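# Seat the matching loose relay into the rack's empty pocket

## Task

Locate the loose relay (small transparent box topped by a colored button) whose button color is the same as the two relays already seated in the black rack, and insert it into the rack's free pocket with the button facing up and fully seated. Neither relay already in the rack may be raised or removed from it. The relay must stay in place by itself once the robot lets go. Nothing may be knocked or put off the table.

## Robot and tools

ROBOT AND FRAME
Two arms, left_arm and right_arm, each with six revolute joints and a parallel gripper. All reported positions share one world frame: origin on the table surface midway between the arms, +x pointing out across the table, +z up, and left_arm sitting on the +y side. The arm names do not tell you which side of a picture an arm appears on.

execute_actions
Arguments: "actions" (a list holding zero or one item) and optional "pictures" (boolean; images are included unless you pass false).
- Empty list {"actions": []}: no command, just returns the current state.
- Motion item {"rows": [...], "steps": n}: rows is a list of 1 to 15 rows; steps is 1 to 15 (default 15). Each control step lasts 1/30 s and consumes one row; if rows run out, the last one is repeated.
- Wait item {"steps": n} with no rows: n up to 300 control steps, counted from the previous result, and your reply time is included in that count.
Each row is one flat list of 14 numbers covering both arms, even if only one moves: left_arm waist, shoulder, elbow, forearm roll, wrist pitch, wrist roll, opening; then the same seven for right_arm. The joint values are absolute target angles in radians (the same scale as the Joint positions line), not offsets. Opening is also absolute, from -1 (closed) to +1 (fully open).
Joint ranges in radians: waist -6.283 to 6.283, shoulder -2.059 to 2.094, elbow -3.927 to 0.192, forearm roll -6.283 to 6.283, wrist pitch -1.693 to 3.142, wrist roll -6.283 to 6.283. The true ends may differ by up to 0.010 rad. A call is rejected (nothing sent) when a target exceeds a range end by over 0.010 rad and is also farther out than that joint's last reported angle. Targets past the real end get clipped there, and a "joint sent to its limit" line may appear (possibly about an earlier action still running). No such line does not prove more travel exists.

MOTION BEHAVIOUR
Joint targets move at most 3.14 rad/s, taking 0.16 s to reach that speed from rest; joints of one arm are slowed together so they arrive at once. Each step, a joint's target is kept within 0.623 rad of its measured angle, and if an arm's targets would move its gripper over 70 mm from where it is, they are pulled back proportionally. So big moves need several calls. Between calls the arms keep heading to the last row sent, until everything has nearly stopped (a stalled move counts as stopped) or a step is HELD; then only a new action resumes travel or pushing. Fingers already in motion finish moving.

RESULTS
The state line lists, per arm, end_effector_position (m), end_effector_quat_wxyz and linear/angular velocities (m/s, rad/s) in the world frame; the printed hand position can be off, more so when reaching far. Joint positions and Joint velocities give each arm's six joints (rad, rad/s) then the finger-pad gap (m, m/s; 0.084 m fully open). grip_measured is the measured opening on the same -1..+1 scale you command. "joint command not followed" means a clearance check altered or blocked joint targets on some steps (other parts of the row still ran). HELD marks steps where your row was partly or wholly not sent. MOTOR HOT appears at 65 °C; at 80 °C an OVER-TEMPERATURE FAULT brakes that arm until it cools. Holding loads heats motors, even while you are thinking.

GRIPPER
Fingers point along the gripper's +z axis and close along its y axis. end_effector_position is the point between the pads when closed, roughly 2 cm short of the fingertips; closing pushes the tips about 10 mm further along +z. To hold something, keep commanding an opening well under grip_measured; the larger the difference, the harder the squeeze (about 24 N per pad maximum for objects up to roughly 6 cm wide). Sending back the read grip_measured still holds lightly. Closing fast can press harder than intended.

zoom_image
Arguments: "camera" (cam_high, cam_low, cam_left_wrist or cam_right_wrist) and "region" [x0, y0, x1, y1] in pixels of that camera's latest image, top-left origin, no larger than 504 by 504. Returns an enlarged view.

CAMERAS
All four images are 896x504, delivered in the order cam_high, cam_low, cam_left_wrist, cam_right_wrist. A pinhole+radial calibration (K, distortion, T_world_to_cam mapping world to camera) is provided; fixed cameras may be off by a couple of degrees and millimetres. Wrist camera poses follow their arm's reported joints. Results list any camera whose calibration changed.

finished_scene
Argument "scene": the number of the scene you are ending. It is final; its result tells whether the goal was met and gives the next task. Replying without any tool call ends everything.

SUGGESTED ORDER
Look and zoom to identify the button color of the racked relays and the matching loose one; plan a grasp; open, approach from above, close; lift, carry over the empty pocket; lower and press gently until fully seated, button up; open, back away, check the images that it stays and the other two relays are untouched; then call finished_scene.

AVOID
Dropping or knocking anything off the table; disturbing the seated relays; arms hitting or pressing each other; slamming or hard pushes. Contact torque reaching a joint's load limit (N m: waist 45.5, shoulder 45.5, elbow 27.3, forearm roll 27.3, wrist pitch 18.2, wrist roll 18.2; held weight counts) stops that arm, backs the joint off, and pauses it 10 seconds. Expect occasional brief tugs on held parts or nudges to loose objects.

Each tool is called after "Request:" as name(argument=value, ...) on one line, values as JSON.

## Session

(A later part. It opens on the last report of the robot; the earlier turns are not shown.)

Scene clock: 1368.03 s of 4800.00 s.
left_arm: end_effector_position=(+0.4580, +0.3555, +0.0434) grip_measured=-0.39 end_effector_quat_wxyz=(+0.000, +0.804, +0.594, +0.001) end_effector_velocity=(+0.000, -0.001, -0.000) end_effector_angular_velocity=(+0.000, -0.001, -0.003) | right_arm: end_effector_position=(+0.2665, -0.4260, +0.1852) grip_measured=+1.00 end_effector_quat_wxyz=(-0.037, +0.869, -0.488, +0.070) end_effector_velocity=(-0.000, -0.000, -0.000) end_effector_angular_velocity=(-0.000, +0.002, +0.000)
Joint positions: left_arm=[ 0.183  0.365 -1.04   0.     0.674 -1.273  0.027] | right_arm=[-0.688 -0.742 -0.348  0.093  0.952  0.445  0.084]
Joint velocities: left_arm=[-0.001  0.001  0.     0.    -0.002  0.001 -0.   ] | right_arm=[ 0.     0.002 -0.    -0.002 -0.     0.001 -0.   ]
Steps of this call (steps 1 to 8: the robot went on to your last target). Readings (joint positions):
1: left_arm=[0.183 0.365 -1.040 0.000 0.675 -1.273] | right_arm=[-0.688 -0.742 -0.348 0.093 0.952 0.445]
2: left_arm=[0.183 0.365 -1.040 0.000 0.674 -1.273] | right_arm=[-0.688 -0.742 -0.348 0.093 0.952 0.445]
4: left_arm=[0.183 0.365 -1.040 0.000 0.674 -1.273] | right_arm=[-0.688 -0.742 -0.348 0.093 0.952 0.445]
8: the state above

Request:
execute_actions(actions=[{"rows": [[0.1825,0.355,-1.042,0,0.687,-1.2728,-0.8,-0.688,-0.742,-0.348,0.093,0.952,0.445,1.0],[0.1825,0.34,-1.045,0,0.705,-1.2728,-0.8,-0.688,-0.742,-0.348,0.093,0.952,0.445,1.0],[0.1825,0.32,-1.05,0,0.73,-1.2728,-0.8,-0.688,-0.742,-0.348,0.093,0.952,0.445,1.0],[0.1825,0.29,-1.057,0,0.767,-1.2728,-0.8,-0.688,-0.742,-0.348,0.093,0.952,0.445,1.0],[0.1825,0.26,-1.07,0,0.81,-1.2728,-0.8,-0.688,-0.742,-0.348,0.093,0.952,0.445,1.0],[0.1825,0.23,-1.085,0,0.855,-1.2728,-0.8,-0.688,-0.742,-0.348,0.093,0.952,0.445,1.0],[0.1825,0.2049,-1.1002,0,0.8953,-1.2728,-0.8,-0.688,-0.742,-0.348,0.093,0.952,0.445,1.0]], "steps": 15}], pictures=false)

Request:
execute_actions(actions=[{"rows": [[0.15,0.212,-1.11,0,0.898,-1.10,-0.8,-0.688,-0.742,-0.348,0.093,0.952,0.445,1.0],[0.117,0.22,-1.12,0,0.90,-0.92,-0.8,-0.688,-0.742,-0.348,0.093,0.952,0.445,1.0],[0.083,0.227,-1.13,0,0.903,-0.75,-0.8,-0.688,-0.742,-0.348,0.093,0.952,0.445,1.0],[0.05,0.235,-1.14,0,0.906,-0.57,-0.8,-0.688,-0.742,-0.348,0.093,0.952,0.445,1.0],[0.016,0.242,-1.15,0,0.909,-0.39,-0.8,-0.688,-0.742,-0.348,0.093,0.952,0.445,1.0],[-0.017,0.25,-1.16,0,0.912,-0.22,-0.8,-0.688,-0.742,-0.348,0.093,0.952,0.445,1.0],[-0.05,0.257,-1.17,0,0.915,-0.04,-0.8,-0.688,-0.742,-0.348,0.093,0.952,0.445,1.0],[-0.084,0.265,-1.18,0,0.918,0.135,-0.8,-0.688,-0.742,-0.348,0.093,0.952,0.445,1.0],[-0.117,0.272,-1.19,0,0.921,0.31,-0.8,-0.688,-0.742,-0.348,0.093,0.952,0.445,1.0],[-0.1508,0.2796,-1.2032,0,0.9236,0.4863,-0.8,-0.688,-0.742,-0.348,0.093,0.952,0.445,1.0]], "steps": 15}], pictures=false)

Request:
execute_actions(actions=[{"steps": 15}])

Scene clock: 1414.67 s of 4800.00 s.
left_arm: end_effector_position=(+0.4593, +0.3554, +0.1266) grip_measured=-0.39 end_effector_quat_wxyz=(+0.002, +0.804, +0.594, +0.002) end_effector_velocity=(-0.031, -0.000, +0.020) end_effector_angular_velocity=(+0.000, +0.099, -0.003) | right_arm: end_effector_position=(+0.2665, -0.4260, +0.1852) grip_measured=+1.00 end_effector_quat_wxyz=(-0.037, +0.869, -0.488, +0.070) end_effector_velocity=(-0.000, +0.000, -0.000) end_effector_angular_velocity=(-0.000, +0.001, +0.001)
Joint positions: left_arm=[ 0.183  0.211 -1.098 -0.     0.882 -1.273  0.027] | right_arm=[-0.688 -0.742 -0.348  0.093  0.952  0.445  0.084]
Joint velocities: left_arm=[-0.001 -0.063 -0.003  0.     0.165  0.002 -0.   ] | right_arm=[ 0.    -0.     0.001 -0.001  0.    -0.001 -0.   ]
Steps of this call (steps 1 to 15: the robot went on to your last target; steps 16 to 90: nothing new was sent; then 43.13 s passed at rest; steps 91 to 105: all 15 steps of this action). Readings (joint positions):
91: left_arm=[0.182 0.366 -1.040 -0.000 0.673 -1.273] | right_arm=[-0.688 -0.742 -0.348 0.093 0.952 0.445]
92: left_arm=[0.182 0.366 -1.040 -0.000 0.674 -1.273] | right_arm=[-0.688 -0.742 -0.348 0.093 0.952 0.445]
94: left_arm=[0.182 0.360 -1.038 -0.000 0.687 -1.273] | right_arm=[-0.688 -0.742 -0.348 0.093 0.952 0.445]
98: left_arm=[0.182 0.305 -1.053 0.000 0.762 -1.273] | right_arm=[-0.688 -0.742 -0.348 0.093 0.952 0.445]
105: the state above

Scene clock: 1415.17 s of 4800.00 s.
left_arm: end_effector_position=(+0.4605, +0.2440, +0.1287) grip_measured=-0.39 end_effector_quat_wxyz=(-0.000, +0.989, +0.151, -0.001) end_effector_velocity=(-0.019, -0.283, +0.005) end_effector_angular_velocity=(-0.005, -0.010, -2.566) | right_arm: end_effector_position=(+0.2665, -0.4260, +0.1852) grip_measured=+1.00 end_effector_quat_wxyz=(-0.037, +0.869, -0.488, +0.070) end_effector_velocity=(+0.000, -0.000, -0.000) end_effector_angular_velocity=(+0.000, +0.000, +0.000)
Joint positions: left_arm=[-0.035  0.254 -1.166 -0.     0.913 -0.52   0.027] | right_arm=[-0.688 -0.742 -0.348  0.093  0.952  0.445  0.084]
Joint velocities: left_arm=[-0.543  0.118 -0.177  0.001  0.048  2.023 -0.   ] | right_arm=[-0.     0.001 -0.     0.    -0.001 -0.001  0.   ]
Steps of this call (steps 1 to 15: all 15 steps of this action). Readings (joint positions):
1: left_arm=[0.182 0.210 -1.098 -0.000 0.886 -1.273] | right_arm=[-0.688 -0.742 -0.348 0.093 0.952 0.445]
2: left_arm=[0.181 0.209 -1.098 0.000 0.890 -1.268] | right_arm=[-0.688 -0.742 -0.348 0.093 0.952 0.445]
4: left_arm=[0.172 0.210 -1.101 0.000 0.894 -1.221] | right_arm=[-0.688 -0.742 -0.348 0.093 0.952 0.445]
8: left_arm=[0.111 0.222 -1.121 0.000 0.900 -0.952] | right_arm=[-0.688 -0.742 -0.348 0.093 0.952 0.445]
15: the state above

Scene clock: 1415.67 s of 4800.00 s.
left_arm: end_effector_position=(+0.4527, +0.1842, +0.1295) grip_measured=-0.39 end_effector_quat_wxyz=(-0.000, +0.923, -0.385, -0.000) end_effector_velocity=(-0.000, -0.005, +0.000) end_effector_angular_velocity=(-0.001, -0.002, -0.356) | right_arm: end_effector_position=(+0.2665, -0.4260, +0.1852) grip_measured=+1.00 end_effector_quat_wxyz=(-0.037, +0.869, -0.488, +0.070) end_effector_velocity=(-0.000, +0.000, -0.001) end_effector_angular_velocity=(+0.001, +0.002, +0.001)
Joint positions: left_arm=[-0.149  0.279 -1.203  0.     0.924  0.459  0.027] | right_arm=[-0.688 -0.742 -0.348  0.093  0.952  0.445  0.084]
Joint velocities: left_arm=[-0.008  0.002 -0.004  0.    -0.     0.347  0.   ] | right_arm=[ 0.     0.003 -0.     0.     0.001 -0.    -0.   ]
Steps of this call (steps 1 to 15: the robot went on to your last target). Readings (joint positions):
1: left_arm=[-0.053 0.258 -1.171 -0.000 0.915 -0.449] | right_arm=[-0.688 -0.742 -0.348 0.093 0.952 0.445]
2: left_arm=[-0.070 0.262 -1.177 -0.000 0.916 -0.372] | right_arm=[-0.688 -0.742 -0.348 0.093 0.952 0.445]
4: left_arm=[-0.101 0.268 -1.187 -0.000 0.919 -0.206] | right_arm=[-0.688 -0.742 -0.348 0.093 0.952 0.445]
8: left_arm=[-0.137 0.276 -1.198 -0.000 0.922 0.133] | right_arm=[-0.688 -0.742 -0.348 0.093 0.952 0.445]
15: the state above
camera_calibration (this result's frames):
cam_left_wrist: T_world_to_cam=[[-0.718828, -0.69517, 0.00493433, 0.487429], [-0.695134, 0.718667, -0.017515, 0.257441], [0.00862973, -0.0160203, -0.999834, 0.256845], [0, 0, 0, 1]] pos_world=[0.527118, 0.157946, 0.258906]
cam_right_wrist: T_world_to_cam=[[-0.843848, -0.523046, -0.119763, 0.0534569], [-0.514908, 0.85213, -0.0935072, 0.587197], [0.150962, -0.0172389, -0.988389, 0.267144], [0, 0, 0, 1]] pos_world=[0.307134, -0.467803, 0.325351]

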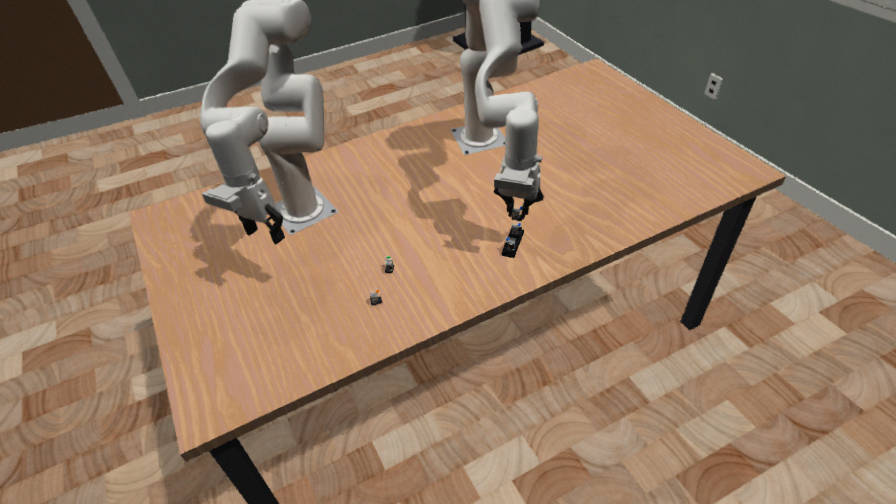

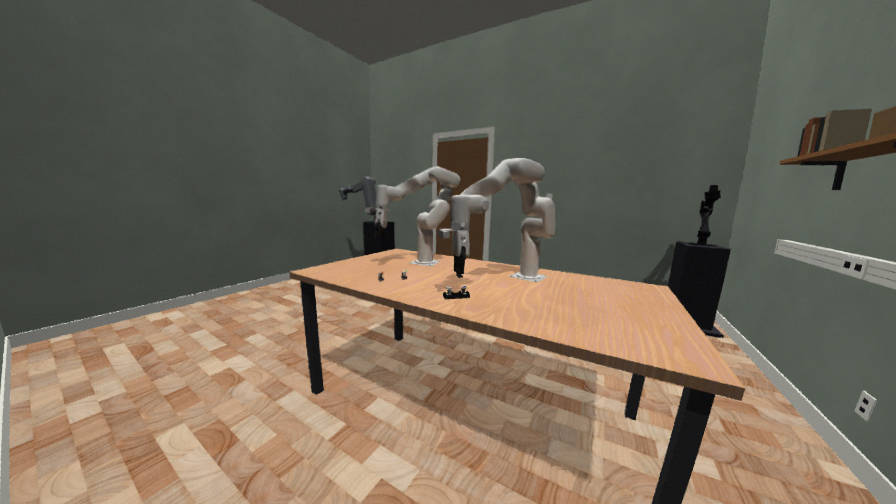

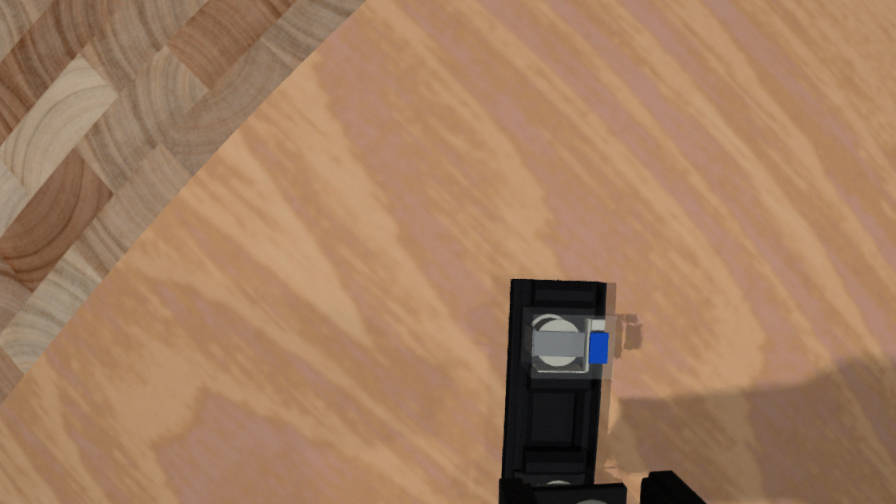

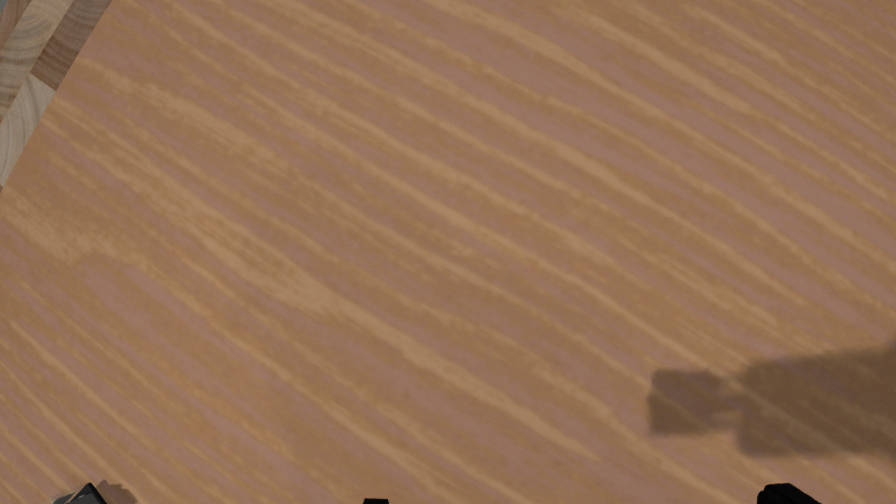

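Request:
execute_actions(actions=[{"steps": 10}])

Scene clock: 1420.77 s of 4800.00 s.
left_arm: end_effector_position=(+0.4525, +0.1834, +0.1295) grip_measured=-0.39 end_effector_quat_wxyz=(+0.000, +0.917, -0.399, +0.000) end_effector_velocity=(+0.000, +0.000, +0.000) end_effector_angular_velocity=(+0.000, -0.001, -0.002) | right_arm: end_effector_position=(+0.2665, -0.4260, +0.1852) grip_measured=+1.00 end_effector_quat_wxyz=(-0.037, +0.869, -0.488, +0.070) end_effector_velocity=(-0.000, +0.000, -0.000) end_effector_angular_velocity=(+0.000, +0.001, +0.001)
Joint positions: left_arm=[-0.151  0.28  -1.203  0.     0.924  0.486  0.027] | right_arm=[-0.688 -0.742 -0.348  0.093  0.952  0.445  0.084]
Joint velocities: left_arm=[ 0.001  0.    -0.     0.001 -0.001  0.003  0.   ] | right_arm=[ 0.     0.002  0.    -0.    -0.    -0.    -0.   ]
Steps of this call (steps 1 to 30: the robot went on to your last target; steps 31 to 90: nothing new was sent; then 2.10 s passed at rest). Readings (joint positions):
1: left_arm=[-0.150 0.279 -1.203 0.000 0.924 0.468] | right_arm=[-0.688 -0.742 -0.348 0.093 0.952 0.445]
2: left_arm=[-0.150 0.279 -1.203 0.000 0.924 0.474] | right_arm=[-0.688 -0.742 -0.348 0.093 0.952 0.445]
4: left_arm=[-0.150 0.279 -1.203 0.000 0.924 0.481] | right_arm=[-0.688 -0.742 -0.348 0.093 0.952 0.445]
8: left_arm=[-0.150 0.280 -1.203 0.000 0.924 0.485] | right_arm=[-0.688 -0.742 -0.348 0.093 0.952 0.445]
90: the state above
All arms were judged still, so your last target was given up. Only a new action makes them travel on or press farther. Fingers that are still opening or closing keep moving.
camera_calibration (this result's frames):
cam_left_wrist: T_world_to_cam=[[-0.738573, -0.674155, 0.00493018, 0.491833], [-0.674123, 0.73841, -0.0175782, 0.24478], [0.00820993, -0.0163063, -0.999833, 0.257071], [0, 0, 0, 1]] pos_world=[0.526157, 0.155016, 0.258906]
cam_right_wrist: T_world_to_cam=[[-0.843848, -0.523046, -0.119763, 0.053457], [-0.514908, 0.85213, -0.093507, 0.587197], [0.150962, -0.0172387, -0.988389, 0.267144], [0, 0, 0, 1]] pos_world=[0.307134, -0.467803, 0.325351]

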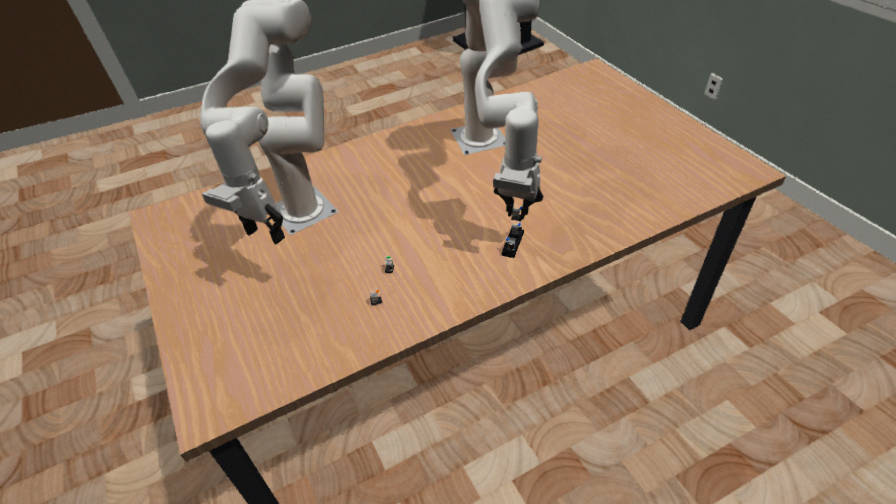

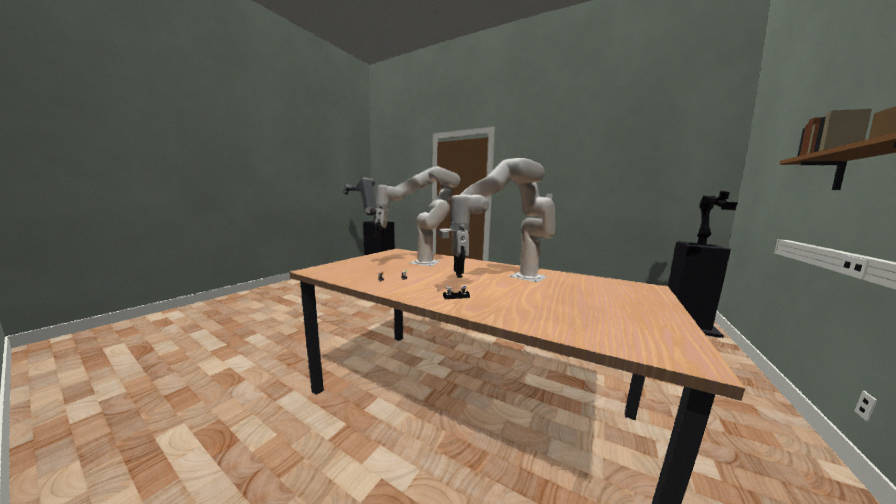

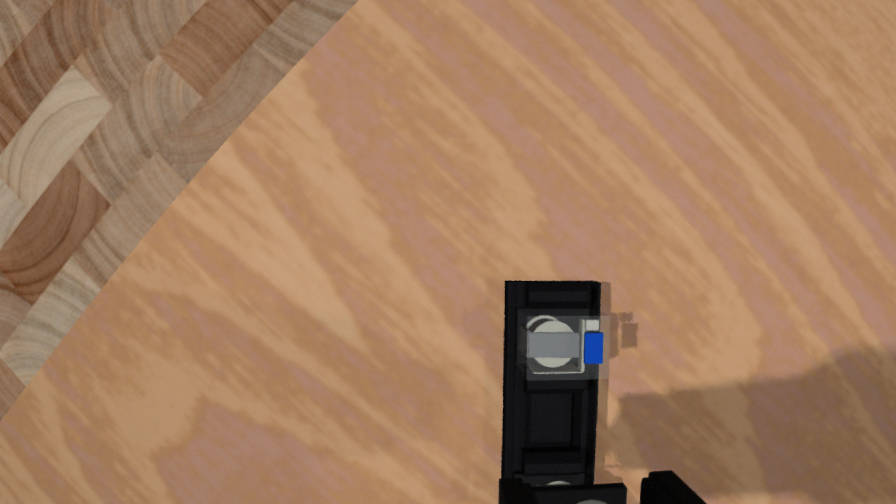

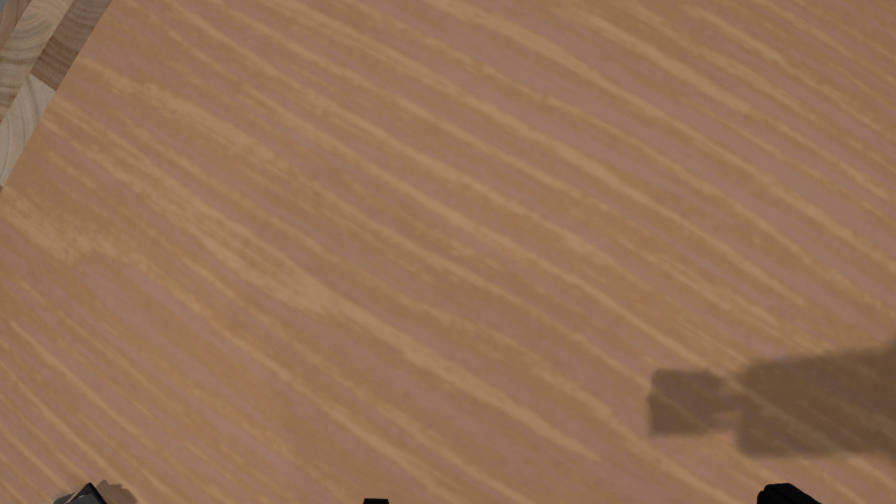

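Request:
execute_actions(actions=[{"rows": [[-0.1665,0.3129,-1.2503,0,0.9374,0.4706,-0.8,-0.688,-0.742,-0.348,0.093,0.952,0.445,1.0],[-0.1665,0.3129,-1.2503,0,0.9374,0.4706,-0.8,-0.688,-0.742,-0.348,0.093,0.952,0.445,1.0],[-0.1665,0.3129,-1.2503,0,0.9374,0.4706,-0.8,-0.688,-0.742,-0.348,0.093,0.952,0.445,1.0],[-0.1665,0.3129,-1.2503,0,0.9374,0.4706,-0.8,-0.688,-0.742,-0.348,0.093,0.952,0.445,1.0],[-0.1665,0.3129,-1.2503,0,0.9374,0.4706,-0.8,-0.688,-0.742,-0.348,0.093,0.952,0.445,1.0],[-0.1665,0.3129,-1.2503,0,0.9374,0.4706,-0.8,-0.688,-0.742,-0.348,0.093,0.952,0.445,1.0],[-0.1665,0.3578,-1.2210,0,0.8632,0.4706,-0.8,-0.688,-0.742,-0.348,0.093,0.952,0.445,1.0],[-0.1665,0.3578,-1.2210,0,0.8632,0.4706,-0.8,-0.688,-0.742,-0.348,0.093,0.952,0.445,1.0],[-0.1665,0.3578,-1.2210,0,0.8632,0.4706,-0.8,-0.688,-0.742,-0.348,0.093,0.952,0.445,1.0],[-0.1665,0.3578,-1.2210,0,0.8632,0.4706,-0.8,-0.688,-0.742,-0.348,0.093,0.952,0.445,1.0],[-0.1665,0.4004,-1.2034,0,0.8030,0.4706,-0.8,-0.688,-0.742,-0.348,0.093,0.952,0.445,1.0]], "steps": 15}])

Scene clock: 1458.60 s of 4800.00 s.
left_arm: end_effector_position=(+0.4589, +0.1724, +0.0871) grip_measured=-0.39 end_effector_quat_wxyz=(+0.000, +0.917, -0.399, -0.002) end_effector_velocity=(-0.021, +0.006, -0.176) end_effector_angular_velocity=(+0.025, +0.068, -0.001) | right_arm: end_effector_position=(+0.2665, -0.4260, +0.1852) grip_measured=+1.00 end_effector_quat_wxyz=(-0.037, +0.869, -0.488, +0.070) end_effector_velocity=(+0.000, -0.000, +0.000) end_effector_angular_velocity=(-0.000, -0.000, +0.001)
Joint positions: left_arm=[-0.166  0.378 -1.212  0.     0.837  0.471  0.027] | right_arm=[-0.688 -0.742 -0.348  0.093  0.952  0.445  0.084]
Joint velocities: left_arm=[-0.003  0.28   0.136  0.    -0.344 -0.002  0.   ] | right_arm=[-0.     0.    -0.    -0.    -0.    -0.001 -0.   ]
Steps of this call (steps 1 to 90: nothing new was sent; then 34.33 s passed at rest; steps 91 to 105: all 15 steps of this action). Readings (joint positions):
91: left_arm=[-0.151 0.280 -1.203 0.000 0.924 0.486] | right_arm=[-0.688 -0.742 -0.348 0.093 0.952 0.445]
92: left_arm=[-0.152 0.282 -1.206 0.000 0.925 0.485] | right_arm=[-0.688 -0.742 -0.348 0.093 0.952 0.445]
94: left_arm=[-0.157 0.293 -1.223 0.000 0.930 0.480] | right_arm=[-0.688 -0.742 -0.348 0.093 0.952 0.445]
98: left_arm=[-0.165 0.310 -1.243 -0.000 0.931 0.473] | right_arm=[-0.688 -0.742 -0.348 0.093 0.952 0.445]
105: the state above
camera_calibration (this result's frames):
cam_left_wrist: T_world_to_cam=[[-0.738528, -0.674191, 0.00655989, 0.489208], [-0.674205, 0.738403, -0.0144272, 0.256231], [0.00488286, -0.0150776, -0.999874, 0.215733], [0, 0, 0, 1]] pos_world=[0.532993, 0.14387, 0.216193]
cam_right_wrist: T_world_to_cam=[[-0.843848, -0.523046, -0.119763, 0.0534571], [-0.514908, 0.85213, -0.093507, 0.587197], [0.150962, -0.0172387, -0.988389, 0.267144], [0, 0, 0, 1]] pos_world=[0.307134, -0.467803, 0.325351]

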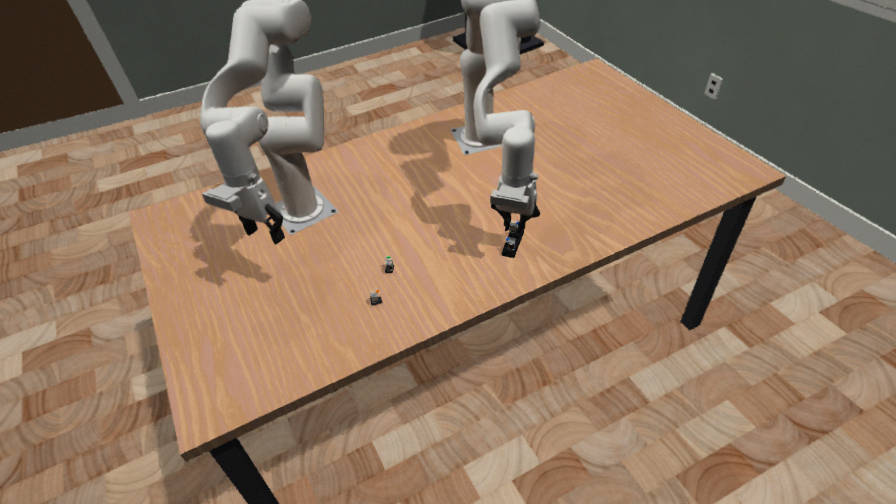

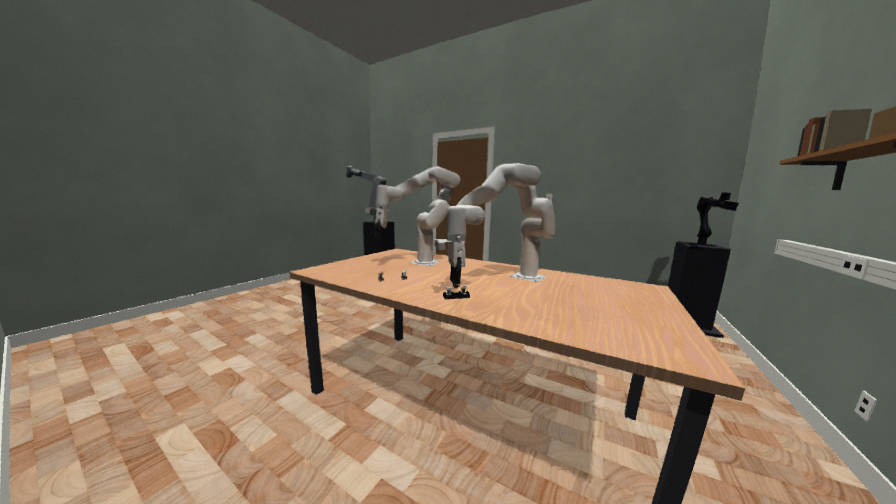

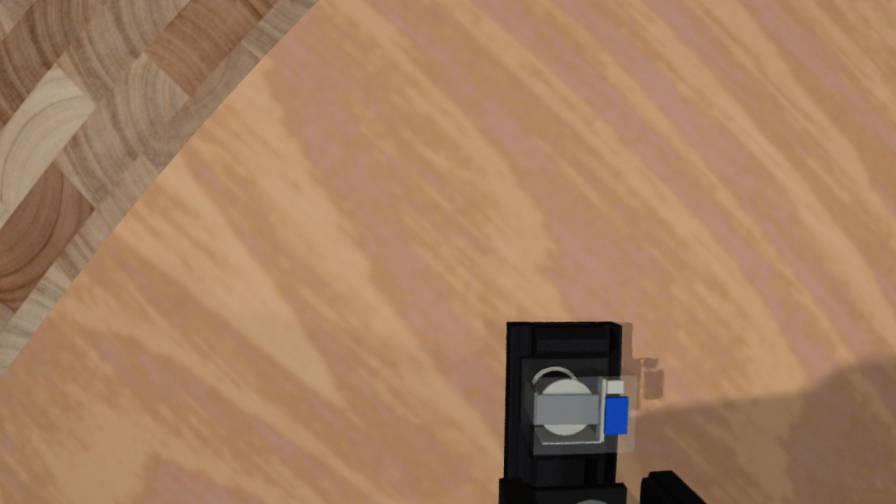

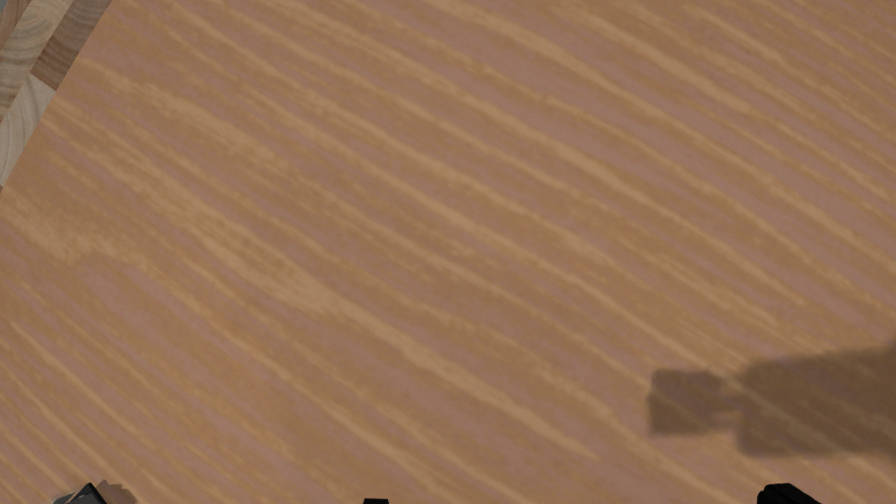

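Request:
execute_actions(actions=[{"rows": [[-0.1665,0.4004,-1.2034,0,0.8030,0.4706,-0.8,-0.688,-0.742,-0.348,0.093,0.952,0.445,1.0],[-0.1665,0.4004,-1.2034,0,0.8030,0.4706,-0.8,-0.688,-0.742,-0.348,0.093,0.952,0.445,1.0],[-0.1665,0.4004,-1.2034,0,0.8030,0.4706,-0.8,-0.688,-0.742,-0.348,0.093,0.952,0.445,1.0],[-0.1665,0.414,-1.1996,0,0.7855,0.4706,-0.8,-0.688,-0.742,-0.348,0.093,0.952,0.445,1.0],[-0.1665,0.414,-1.1996,0,0.7855,0.4706,-0.8,-0.688,-0.742,-0.348,0.093,0.952,0.445,1.0],[-0.1665,0.414,-1.1996,0,0.7855,0.4706,-0.8,-0.688,-0.742,-0.348,0.093,0.952,0.445,1.0],[-0.1665,0.414,-1.1996,0,0.7855,0.4706,-0.8,-0.688,-0.742,-0.348,0.093,0.952,0.445,1.0],[-0.1665,0.414,-1.1996,0,0.7855,0.4706,-0.8,-0.688,-0.742,-0.348,0.093,0.952,0.445,1.0],[-0.1665,0.4280,-1.1958,0,0.7678,0.4706,-0.8,-0.688,-0.742,-0.348,0.093,0.952,0.445,1.0]], "steps": 15}], pictures=false)

Scene clock: 1477.53 s of 4800.00 s.
left_arm: end_effector_position=(+0.4592, +0.1722, +0.0606) grip_measured=-0.39 end_effector_quat_wxyz=(+0.000, +0.917, -0.399, -0.001) end_effector_velocity=(-0.003, +0.002, -0.023) end_effector_angular_velocity=(+0.004, +0.010, +0.001) | right_arm: end_effector_position=(+0.2665, -0.4260, +0.1852) grip_measured=+1.00 end_effector_quat_wxyz=(-0.037, +0.869, -0.488, +0.070) end_effector_velocity=(-0.000, -0.000, +0.000) end_effector_angular_velocity=(+0.000, -0.000, -0.002)
Joint positions: left_arm=[-0.167  0.426 -1.196  0.     0.772  0.471  0.027] | right_arm=[-0.688 -0.742 -0.348  0.093  0.952  0.445  0.084]
Joint velocities: left_arm=[ 0.001  0.04   0.014  0.    -0.043  0.    -0.   ] | right_arm=[-0.    -0.    -0.     0.     0.     0.002 -0.   ]
Steps of this call (steps 1 to 30: the robot went on to your last target; steps 31 to 90: nothing new was sent; then 15.43 s passed at rest; steps 91 to 105: all 15 steps of this action). Readings (joint positions):
91: left_arm=[-0.167 0.400 -1.203 -0.000 0.803 0.471] | right_arm=[-0.688 -0.742 -0.348 0.093 0.952 0.445]
92: left_arm=[-0.166 0.400 -1.203 -0.000 0.803 0.471] | right_arm=[-0.688 -0.742 -0.348 0.093 0.952 0.445]
94: left_arm=[-0.166 0.400 -1.203 -0.000 0.803 0.471] | right_arm=[-0.688 -0.742 -0.348 0.093 0.952 0.445]
98: left_arm=[-0.166 0.408 -1.201 -0.000 0.792 0.471] | right_arm=[-0.688 -0.742 -0.348 0.093 0.952 0.445]
105: the state above

Request:
execute_actions(actions=[{"rows": [[-0.1665,0.4397,-1.1935,0,0.7538,0.4706,-0.8,-0.688,-0.742,-0.348,0.093,0.952,0.445,1.0],[-0.1665,0.4397,-1.1935,0,0.7538,0.4706,-0.8,-0.688,-0.742,-0.348,0.093,0.952,0.445,1.0],[-0.1665,0.4397,-1.1935,0,0.7538,0.4706,-0.8,-0.688,-0.742,-0.348,0.093,0.952,0.445,1.0],[-0.1665,0.4397,-1.1935,0,0.7538,0.4706,-0.8,-0.688,-0.742,-0.348,0.093,0.952,0.445,1.0],[-0.1665,0.4397,-1.1935,0,0.7538,0.4706,-0.8,-0.688,-0.742,-0.348,0.093,0.952,0.445,1.0],[-0.1665,0.4397,-1.1935,0,0.7538,0.4706,-0.8,-0.688,-0.742,-0.348,0.093,0.952,0.445,1.0],[-0.1665,0.4397,-1.1935,0,0.7538,0.4706,-0.8,-0.688,-0.742,-0.348,0.093,0.952,0.445,1.0],[-0.1665,0.4494,-1.1917,0,0.7423,0.4706,-0.8,-0.688,-0.742,-0.348,0.093,0.952,0.445,1.0]], "steps": 15}], pictures=false)

Scene clock: 1488.53 s of 4800.00 s.
left_arm: end_effector_position=(+0.4601, +0.1717, +0.0499) grip_measured=-0.39 end_effector_quat_wxyz=(-0.000, +0.917, -0.399, +0.001) end_effector_velocity=(-0.021, +0.015, -0.043) end_effector_angular_velocity=(+0.028, +0.071, +0.009) | right_arm: end_effector_position=(+0.2665, -0.4260, +0.1852) grip_measured=+1.00 end_effector_quat_wxyz=(-0.037, +0.869, -0.488, +0.070) end_effector_velocity=(-0.000, -0.000, -0.000) end_effector_angular_velocity=(-0.000, +0.000, -0.001)
Joint positions: left_arm=[-0.167  0.447 -1.193 -0.     0.744  0.471  0.027] | right_arm=[-0.688 -0.742 -0.348  0.093  0.952  0.445  0.084]
Joint velocities: left_arm=[ 0.012  0.056  0.039  0.003 -0.019  0.     0.   ] | right_arm=[-0.     0.     0.    -0.    -0.     0.001 -0.   ]
Steps of this call (steps 1 to 15: the robot went on to your last target; steps 16 to 90: nothing new was sent; then 7.50 s passed at rest; steps 91 to 105: all 15 steps of this action). Readings (joint positions):
91: left_arm=[-0.166 0.428 -1.196 -0.000 0.768 0.471] | right_arm=[-0.688 -0.742 -0.348 0.093 0.952 0.445]
92: left_arm=[-0.166 0.429 -1.196 -0.000 0.766 0.471] | right_arm=[-0.688 -0.742 -0.348 0.093 0.952 0.445]
94: left_arm=[-0.166 0.433 -1.195 -0.000 0.761 0.471] | right_arm=[-0.688 -0.742 -0.348 0.093 0.952 0.445]
98: left_arm=[-0.167 0.439 -1.193 -0.000 0.756 0.471] | right_arm=[-0.688 -0.742 -0.348 0.093 0.952 0.445]
105: the state above

Request:
execute_actions(actions=[{"rows": [[-0.1665,0.4523,-1.1911,0,0.7388,0.4706,-0.8,-0.688,-0.742,-0.348,0.093,0.952,0.445,1.0]], "steps": 12}])

Scene clock: 1497.87 s of 4800.00 s.
left_arm: end_effector_position=(+0.4602, +0.1718, +0.0479) grip_measured=-0.39 end_effector_quat_wxyz=(-0.000, +0.917, -0.399, +0.001) end_effector_velocity=(+0.001, -0.000, -0.001) end_effector_angular_velocity=(-0.001, -0.002, -0.001) | right_arm: end_effector_position=(+0.2665, -0.4260, +0.1852) grip_measured=+1.00 end_effector_quat_wxyz=(-0.037, +0.869, -0.488, +0.070) end_effector_velocity=(+0.000, -0.000, +0.001) end_effector_angular_velocity=(-0.003, -0.002, +0.001)
Joint positions: left_arm=[-0.167  0.451 -1.192  0.     0.739  0.471  0.027] | right_arm=[-0.688 -0.742 -0.348  0.093  0.952  0.445  0.084]
Joint velocities: left_arm=[ 0.     0.001  0.     0.    -0.004  0.001  0.   ] | right_arm=[-0.    -0.003 -0.    -0.001 -0.    -0.001  0.   ]
Steps of this call (steps 1 to 15: the robot went on to your last target; steps 16 to 90: nothing new was sent; then 5.93 s passed at rest; steps 91 to 102: all 12 steps of this action). Readings (joint positions):
91: left_arm=[-0.167 0.449 -1.192 -0.000 0.742 0.471] | right_arm=[-0.688 -0.742 -0.348 0.093 0.952 0.445]
92: left_arm=[-0.166 0.450 -1.192 -0.000 0.742 0.471] | right_arm=[-0.688 -0.742 -0.348 0.093 0.952 0.445]
94: left_arm=[-0.167 0.451 -1.192 0.000 0.741 0.471] | right_arm=[-0.688 -0.742 -0.348 0.093 0.952 0.445]
98: left_arm=[-0.166 0.451 -1.192 0.000 0.739 0.471] | right_arm=[-0.688 -0.742 -0.348 0.093 0.952 0.445]
102: the state above
camera_calibration (this result's frames):
cam_left_wrist: T_world_to_cam=[[-0.738586, -0.674147, 0.00406013, 0.49013], [-0.674085, 0.738404, -0.0192099, 0.257107], [0.00995225, -0.016925, -0.999807, 0.174481], [0, 0, 0, 1]] pos_world=[0.533579, 0.143524, 0.177396]
cam_right_wrist: T_world_to_cam=[[-0.843848, -0.523046, -0.119763, 0.053457], [-0.514908, 0.85213, -0.0935069, 0.587197], [0.150962, -0.0172386, -0.988389, 0.267144], [0, 0, 0, 1]] pos_world=[0.307134, -0.467802, 0.325351]

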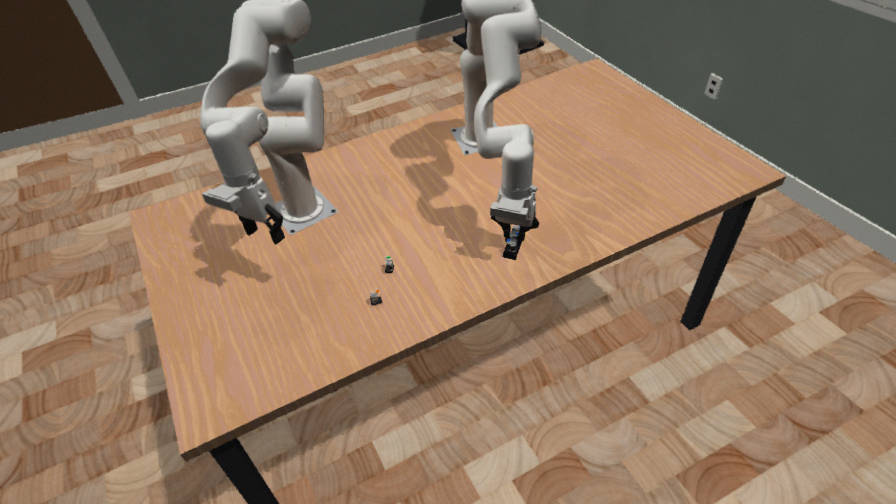

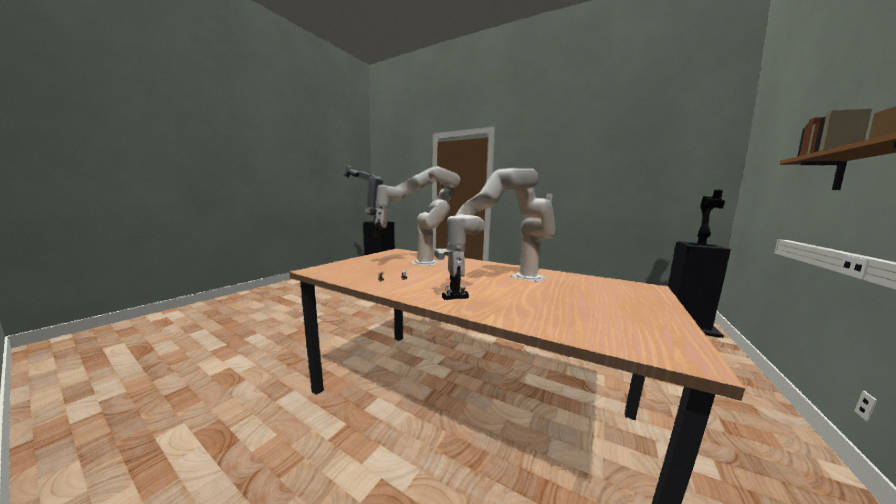

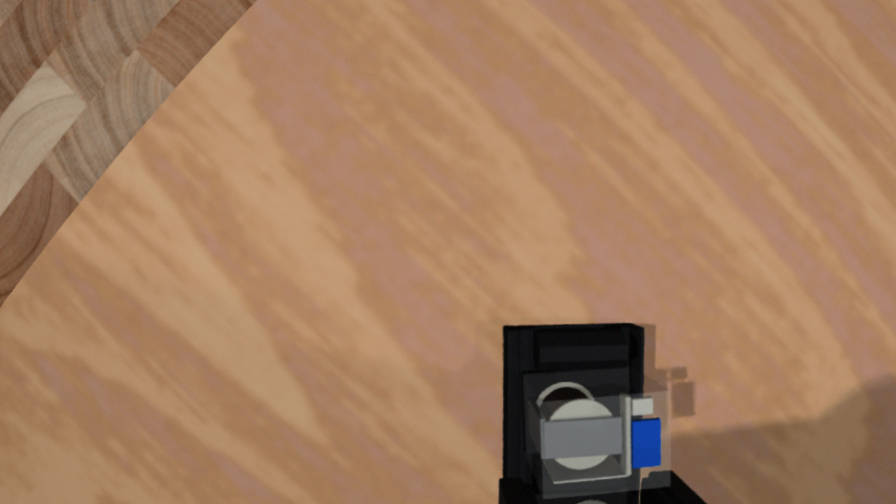

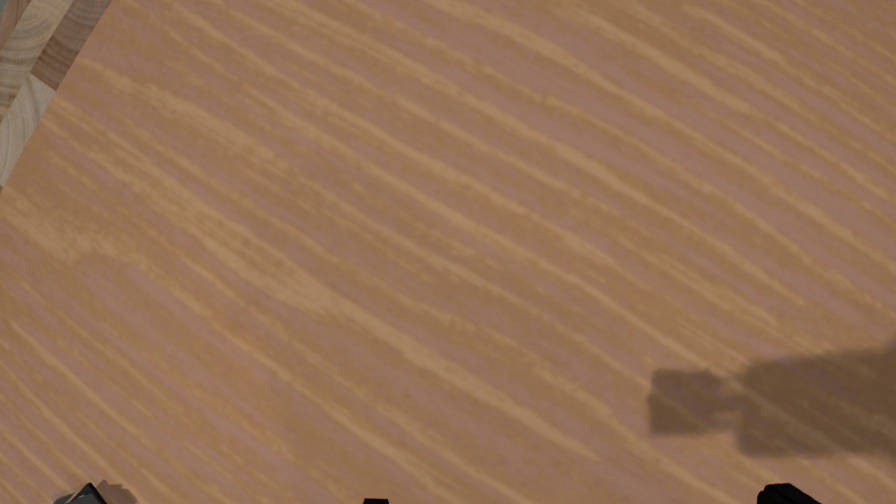

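Request:
execute_actions(actions=[{"rows": [[-0.1665,0.4555,-1.1907,0,0.7352,0.4706,-0.8,-0.688,-0.742,-0.348,0.093,0.952,0.445,1.0]], "steps": 12}], pictures=false)

Scene clock: 1505.73 s of 4800.00 s.
left_arm: end_effector_position=(+0.4601, +0.1717, +0.0465) grip_measured=-0.39 end_effector_quat_wxyz=(-0.000, +0.917, -0.399, +0.001) end_effector_velocity=(-0.000, +0.000, -0.001) end_effector_angular_velocity=(+0.000, +0.001, -0.002) | right_arm: end_effector_position=(+0.2665, -0.4260, +0.1852) grip_measured=+1.00 end_effector_quat_wxyz=(-0.037, +0.869, -0.488, +0.070) end_effector_velocity=(-0.000, -0.000, +0.000) end_effector_angular_velocity=(-0.001, +0.000, -0.000)
Joint positions: left_arm=[-0.167  0.454 -1.191 -0.     0.736  0.471  0.027] | right_arm=[-0.688 -0.742 -0.348  0.093  0.952  0.445  0.084]
Joint velocities: left_arm=[-0.     0.001  0.    -0.    -0.001  0.001  0.   ] | right_arm=[-0.001 -0.001  0.    -0.002 -0.     0.     0.   ]
Steps of this call (steps 1 to 15: the robot went on to your last target; steps 16 to 90: nothing new was sent; then 4.47 s passed at rest; steps 91 to 102: all 12 steps of this action). Readings (joint positions):
91: left_arm=[-0.167 0.452 -1.191 -0.000 0.739 0.471] | right_arm=[-0.688 -0.742 -0.348 0.093 0.952 0.445]
92: left_arm=[-0.167 0.452 -1.191 -0.000 0.738 0.471] | right_arm=[-0.688 -0.742 -0.348 0.093 0.952 0.445]
94: left_arm=[-0.167 0.453 -1.191 -0.000 0.738 0.471] | right_arm=[-0.688 -0.742 -0.348 0.093 0.952 0.445]
98: left_arm=[-0.167 0.453 -1.191 -0.000 0.737 0.471] | right_arm=[-0.688 -0.742 -0.348 0.093 0.952 0.445]
102: the state above

Request:
execute_actions(actions=[{"rows": [[-0.1665,0.4595,-1.1902,0,0.7307,0.4706,-0.8,-0.688,-0.742,-0.348,0.093,0.952,0.445,1.0]], "steps": 12}], pictures=false)

Scene clock: 1512.10 s of 4800.00 s.
left_arm: end_effector_position=(+0.4598, +0.1720, +0.0442) grip_measured=-0.39 end_effector_quat_wxyz=(-0.000, +0.917, -0.399, +0.000) end_effector_velocity=(+0.000, +0.000, +0.000) end_effector_angular_velocity=(-0.000, -0.001, +0.002) | right_arm: end_effector_position=(+0.2665, -0.4260, +0.1852) grip_measured=+1.00 end_effector_quat_wxyz=(-0.037, +0.869, -0.488, +0.070) end_effector_velocity=(+0.001, +0.000, +0.001) end_effector_angular_velocity=(+0.000, -0.003, -0.002)
Joint positions: left_arm=[-0.166  0.458 -1.19   0.     0.731  0.471  0.027] | right_arm=[-0.688 -0.742 -0.348  0.093  0.952  0.445  0.084]
Joint velocities: left_arm=[ 0.001 -0.001  0.001  0.    -0.001 -0.002 -0.   ] | right_arm=[ 0.    -0.001 -0.001  0.002 -0.001  0.001 -0.   ]
Steps of this call (steps 1 to 15: the robot went on to your last target; steps 16 to 90: nothing new was sent; then 2.97 s passed at rest; steps 91 to 102: all 12 steps of this action). Readings (joint positions):
91: left_arm=[-0.167 0.455 -1.191 -0.000 0.735 0.471] | right_arm=[-0.688 -0.742 -0.348 0.093 0.952 0.445]
92: left_arm=[-0.167 0.455 -1.191 -0.000 0.735 0.471] | right_arm=[-0.688 -0.742 -0.348 0.093 0.952 0.445]
94: left_arm=[-0.166 0.456 -1.190 0.000 0.733 0.471] | right_arm=[-0.688 -0.742 -0.348 0.093 0.952 0.445]
98: left_arm=[-0.166 0.458 -1.190 0.000 0.731 0.471] | right_arm=[-0.688 -0.742 -0.348 0.093 0.952 0.445]
102: the state above

Request:
execute_actions(actions=[{"rows": [[-0.1665,0.4635,-1.1898,0,0.7263,0.4706,-0.8,-0.688,-0.742,-0.348,0.093,0.952,0.445,1.0]], "steps": 12}], pictures=false)

Scene clock: 1518.70 s of 4800.00 s.
left_arm: end_effector_position=(+0.4600, +0.1718, +0.0422) grip_measured=-0.38 end_effector_quat_wxyz=(-0.000, +0.917, -0.399, +0.001) end_effector_velocity=(-0.000, -0.000, +0.000) end_effector_angular_velocity=(+0.000, -0.000, -0.003) | right_arm: end_effector_position=(+0.2665, -0.4260, +0.1852) grip_measured=+1.00 end_effector_quat_wxyz=(-0.037, +0.869, -0.488, +0.070) end_effector_velocity=(+0.000, +0.000, -0.000) end_effector_angular_velocity=(+0.001, +0.000, -0.001)
Joint positions: left_arm=[-0.167  0.462 -1.19  -0.     0.726  0.471  0.027] | right_arm=[-0.688 -0.742 -0.348  0.093  0.952  0.445  0.084]
Joint velocities: left_arm=[-0.001 -0.001  0.001  0.    -0.001  0.002  0.   ] | right_arm=[-0.     0.001 -0.001  0.001 -0.     0.001  0.   ]
Steps of this call (steps 1 to 15: the robot went on to your last target; steps 16 to 90: nothing new was sent; then 3.20 s passed at rest; steps 91 to 102: all 12 steps of this action). Readings (joint positions):
91: left_arm=[-0.166 0.458 -1.190 0.000 0.731 0.471] | right_arm=[-0.688 -0.742 -0.348 0.093 0.952 0.445]
92: left_arm=[-0.166 0.459 -1.190 -0.000 0.730 0.471] | right_arm=[-0.688 -0.742 -0.348 0.093 0.952 0.445]
94: left_arm=[-0.167 0.460 -1.190 -0.000 0.728 0.471] | right_arm=[-0.688 -0.742 -0.348 0.093 0.952 0.445]
98: left_arm=[-0.167 0.462 -1.190 -0.000 0.727 0.471] | right_arm=[-0.688 -0.742 -0.348 0.093 0.952 0.445]
102: the state above

Request:
execute_actions(actions=[{"rows": [[-0.1665,0.462,-1.19,0,0.726,0.4706,-0.6,-0.688,-0.742,-0.348,0.093,0.952,0.445,1.0],[-0.1665,0.462,-1.19,0,0.726,0.4706,-0.45,-0.688,-0.742,-0.348,0.093,0.952,0.445,1.0],[-0.1665,0.462,-1.19,0,0.726,0.4706,-0.38,-0.688,-0.742,-0.348,0.093,0.952,0.445,1.0],[-0.1665,0.462,-1.19,0,0.726,0.4706,-0.3,-0.688,-0.742,-0.348,0.093,0.952,0.445,1.0],[-0.1665,0.462,-1.19,0,0.726,0.4706,-0.2,-0.688,-0.742,-0.348,0.093,0.952,0.445,1.0],[-0.1665,0.462,-1.19,0,0.726,0.4706,-0.1,-0.688,-0.742,-0.348,0.093,0.952,0.445,1.0],[-0.1665,0.462,-1.19,0,0.726,0.4706,0.0,-0.688,-0.742,-0.348,0.093,0.952,0.445,1.0],[-0.1665,0.462,-1.19,0,0.726,0.4706,0.1,-0.688,-0.742,-0.348,0.093,0.952,0.445,1.0],[-0.1665,0.455,-1.191,0,0.736,0.4706,0.15,-0.688,-0.742,-0.348,0.093,0.952,0.445,1.0],[-0.1665,0.445,-1.193,0,0.748,0.4706,0.15,-0.688,-0.742,-0.348,0.093,0.952,0.445,1.0],[-0.1665,0.428,-1.196,0,0.768,0.4706,0.15,-0.688,-0.742,-0.348,0.093,0.952,0.445,1.0]], "steps": 15}], pictures=false)

Scene clock: 1537.50 s of 4800.00 s.
left_arm: end_effector_position=(+0.4584, +0.1729, +0.0516) grip_measured=+0.13 end_effector_quat_wxyz=(+0.000, +0.917, -0.398, -0.003) end_effector_velocity=(+0.035, -0.015, +0.108) end_effector_angular_velocity=(-0.042, -0.110, -0.004) | right_arm: end_effector_position=(+0.2665, -0.4260, +0.1852) grip_measured=+1.00 end_effector_quat_wxyz=(-0.037, +0.869, -0.488, +0.070) end_effector_velocity=(-0.000, +0.000, +0.000) end_effector_angular_velocity=(-0.000, +0.000, +0.000)
Joint positions: left_arm=[-0.166  0.442 -1.192  0.     0.755  0.471  0.049] | right_arm=[-0.688 -0.742 -0.348  0.093  0.952  0.445  0.084]
Joint velocities: left_arm=[-0.004 -0.17  -0.073 -0.002  0.126  0.002  0.007] | right_arm=[ 0.    -0.001 -0.    -0.     0.001 -0.     0.   ]
Steps of this call (steps 1 to 15: the robot went on to your last target; steps 16 to 90: nothing new was sent; then 15.30 s passed at rest; steps 91 to 105: all 15 steps of this action). Readings (joint positions):
91: left_arm=[-0.167 0.462 -1.190 -0.000 0.726 0.471] | right_arm=[-0.688 -0.742 -0.348 0.093 0.952 0.445]
92: left_arm=[-0.167 0.462 -1.190 0.000 0.726 0.471] | right_arm=[-0.688 -0.742 -0.348 0.093 0.952 0.445]
94: left_arm=[-0.166 0.462 -1.190 -0.000 0.726 0.471] | right_arm=[-0.688 -0.742 -0.348 0.093 0.952 0.445]
98: left_arm=[-0.165 0.470 -1.181 0.001 0.728 0.471] | right_arm=[-0.688 -0.742 -0.348 0.093 0.952 0.445]
105: the state above


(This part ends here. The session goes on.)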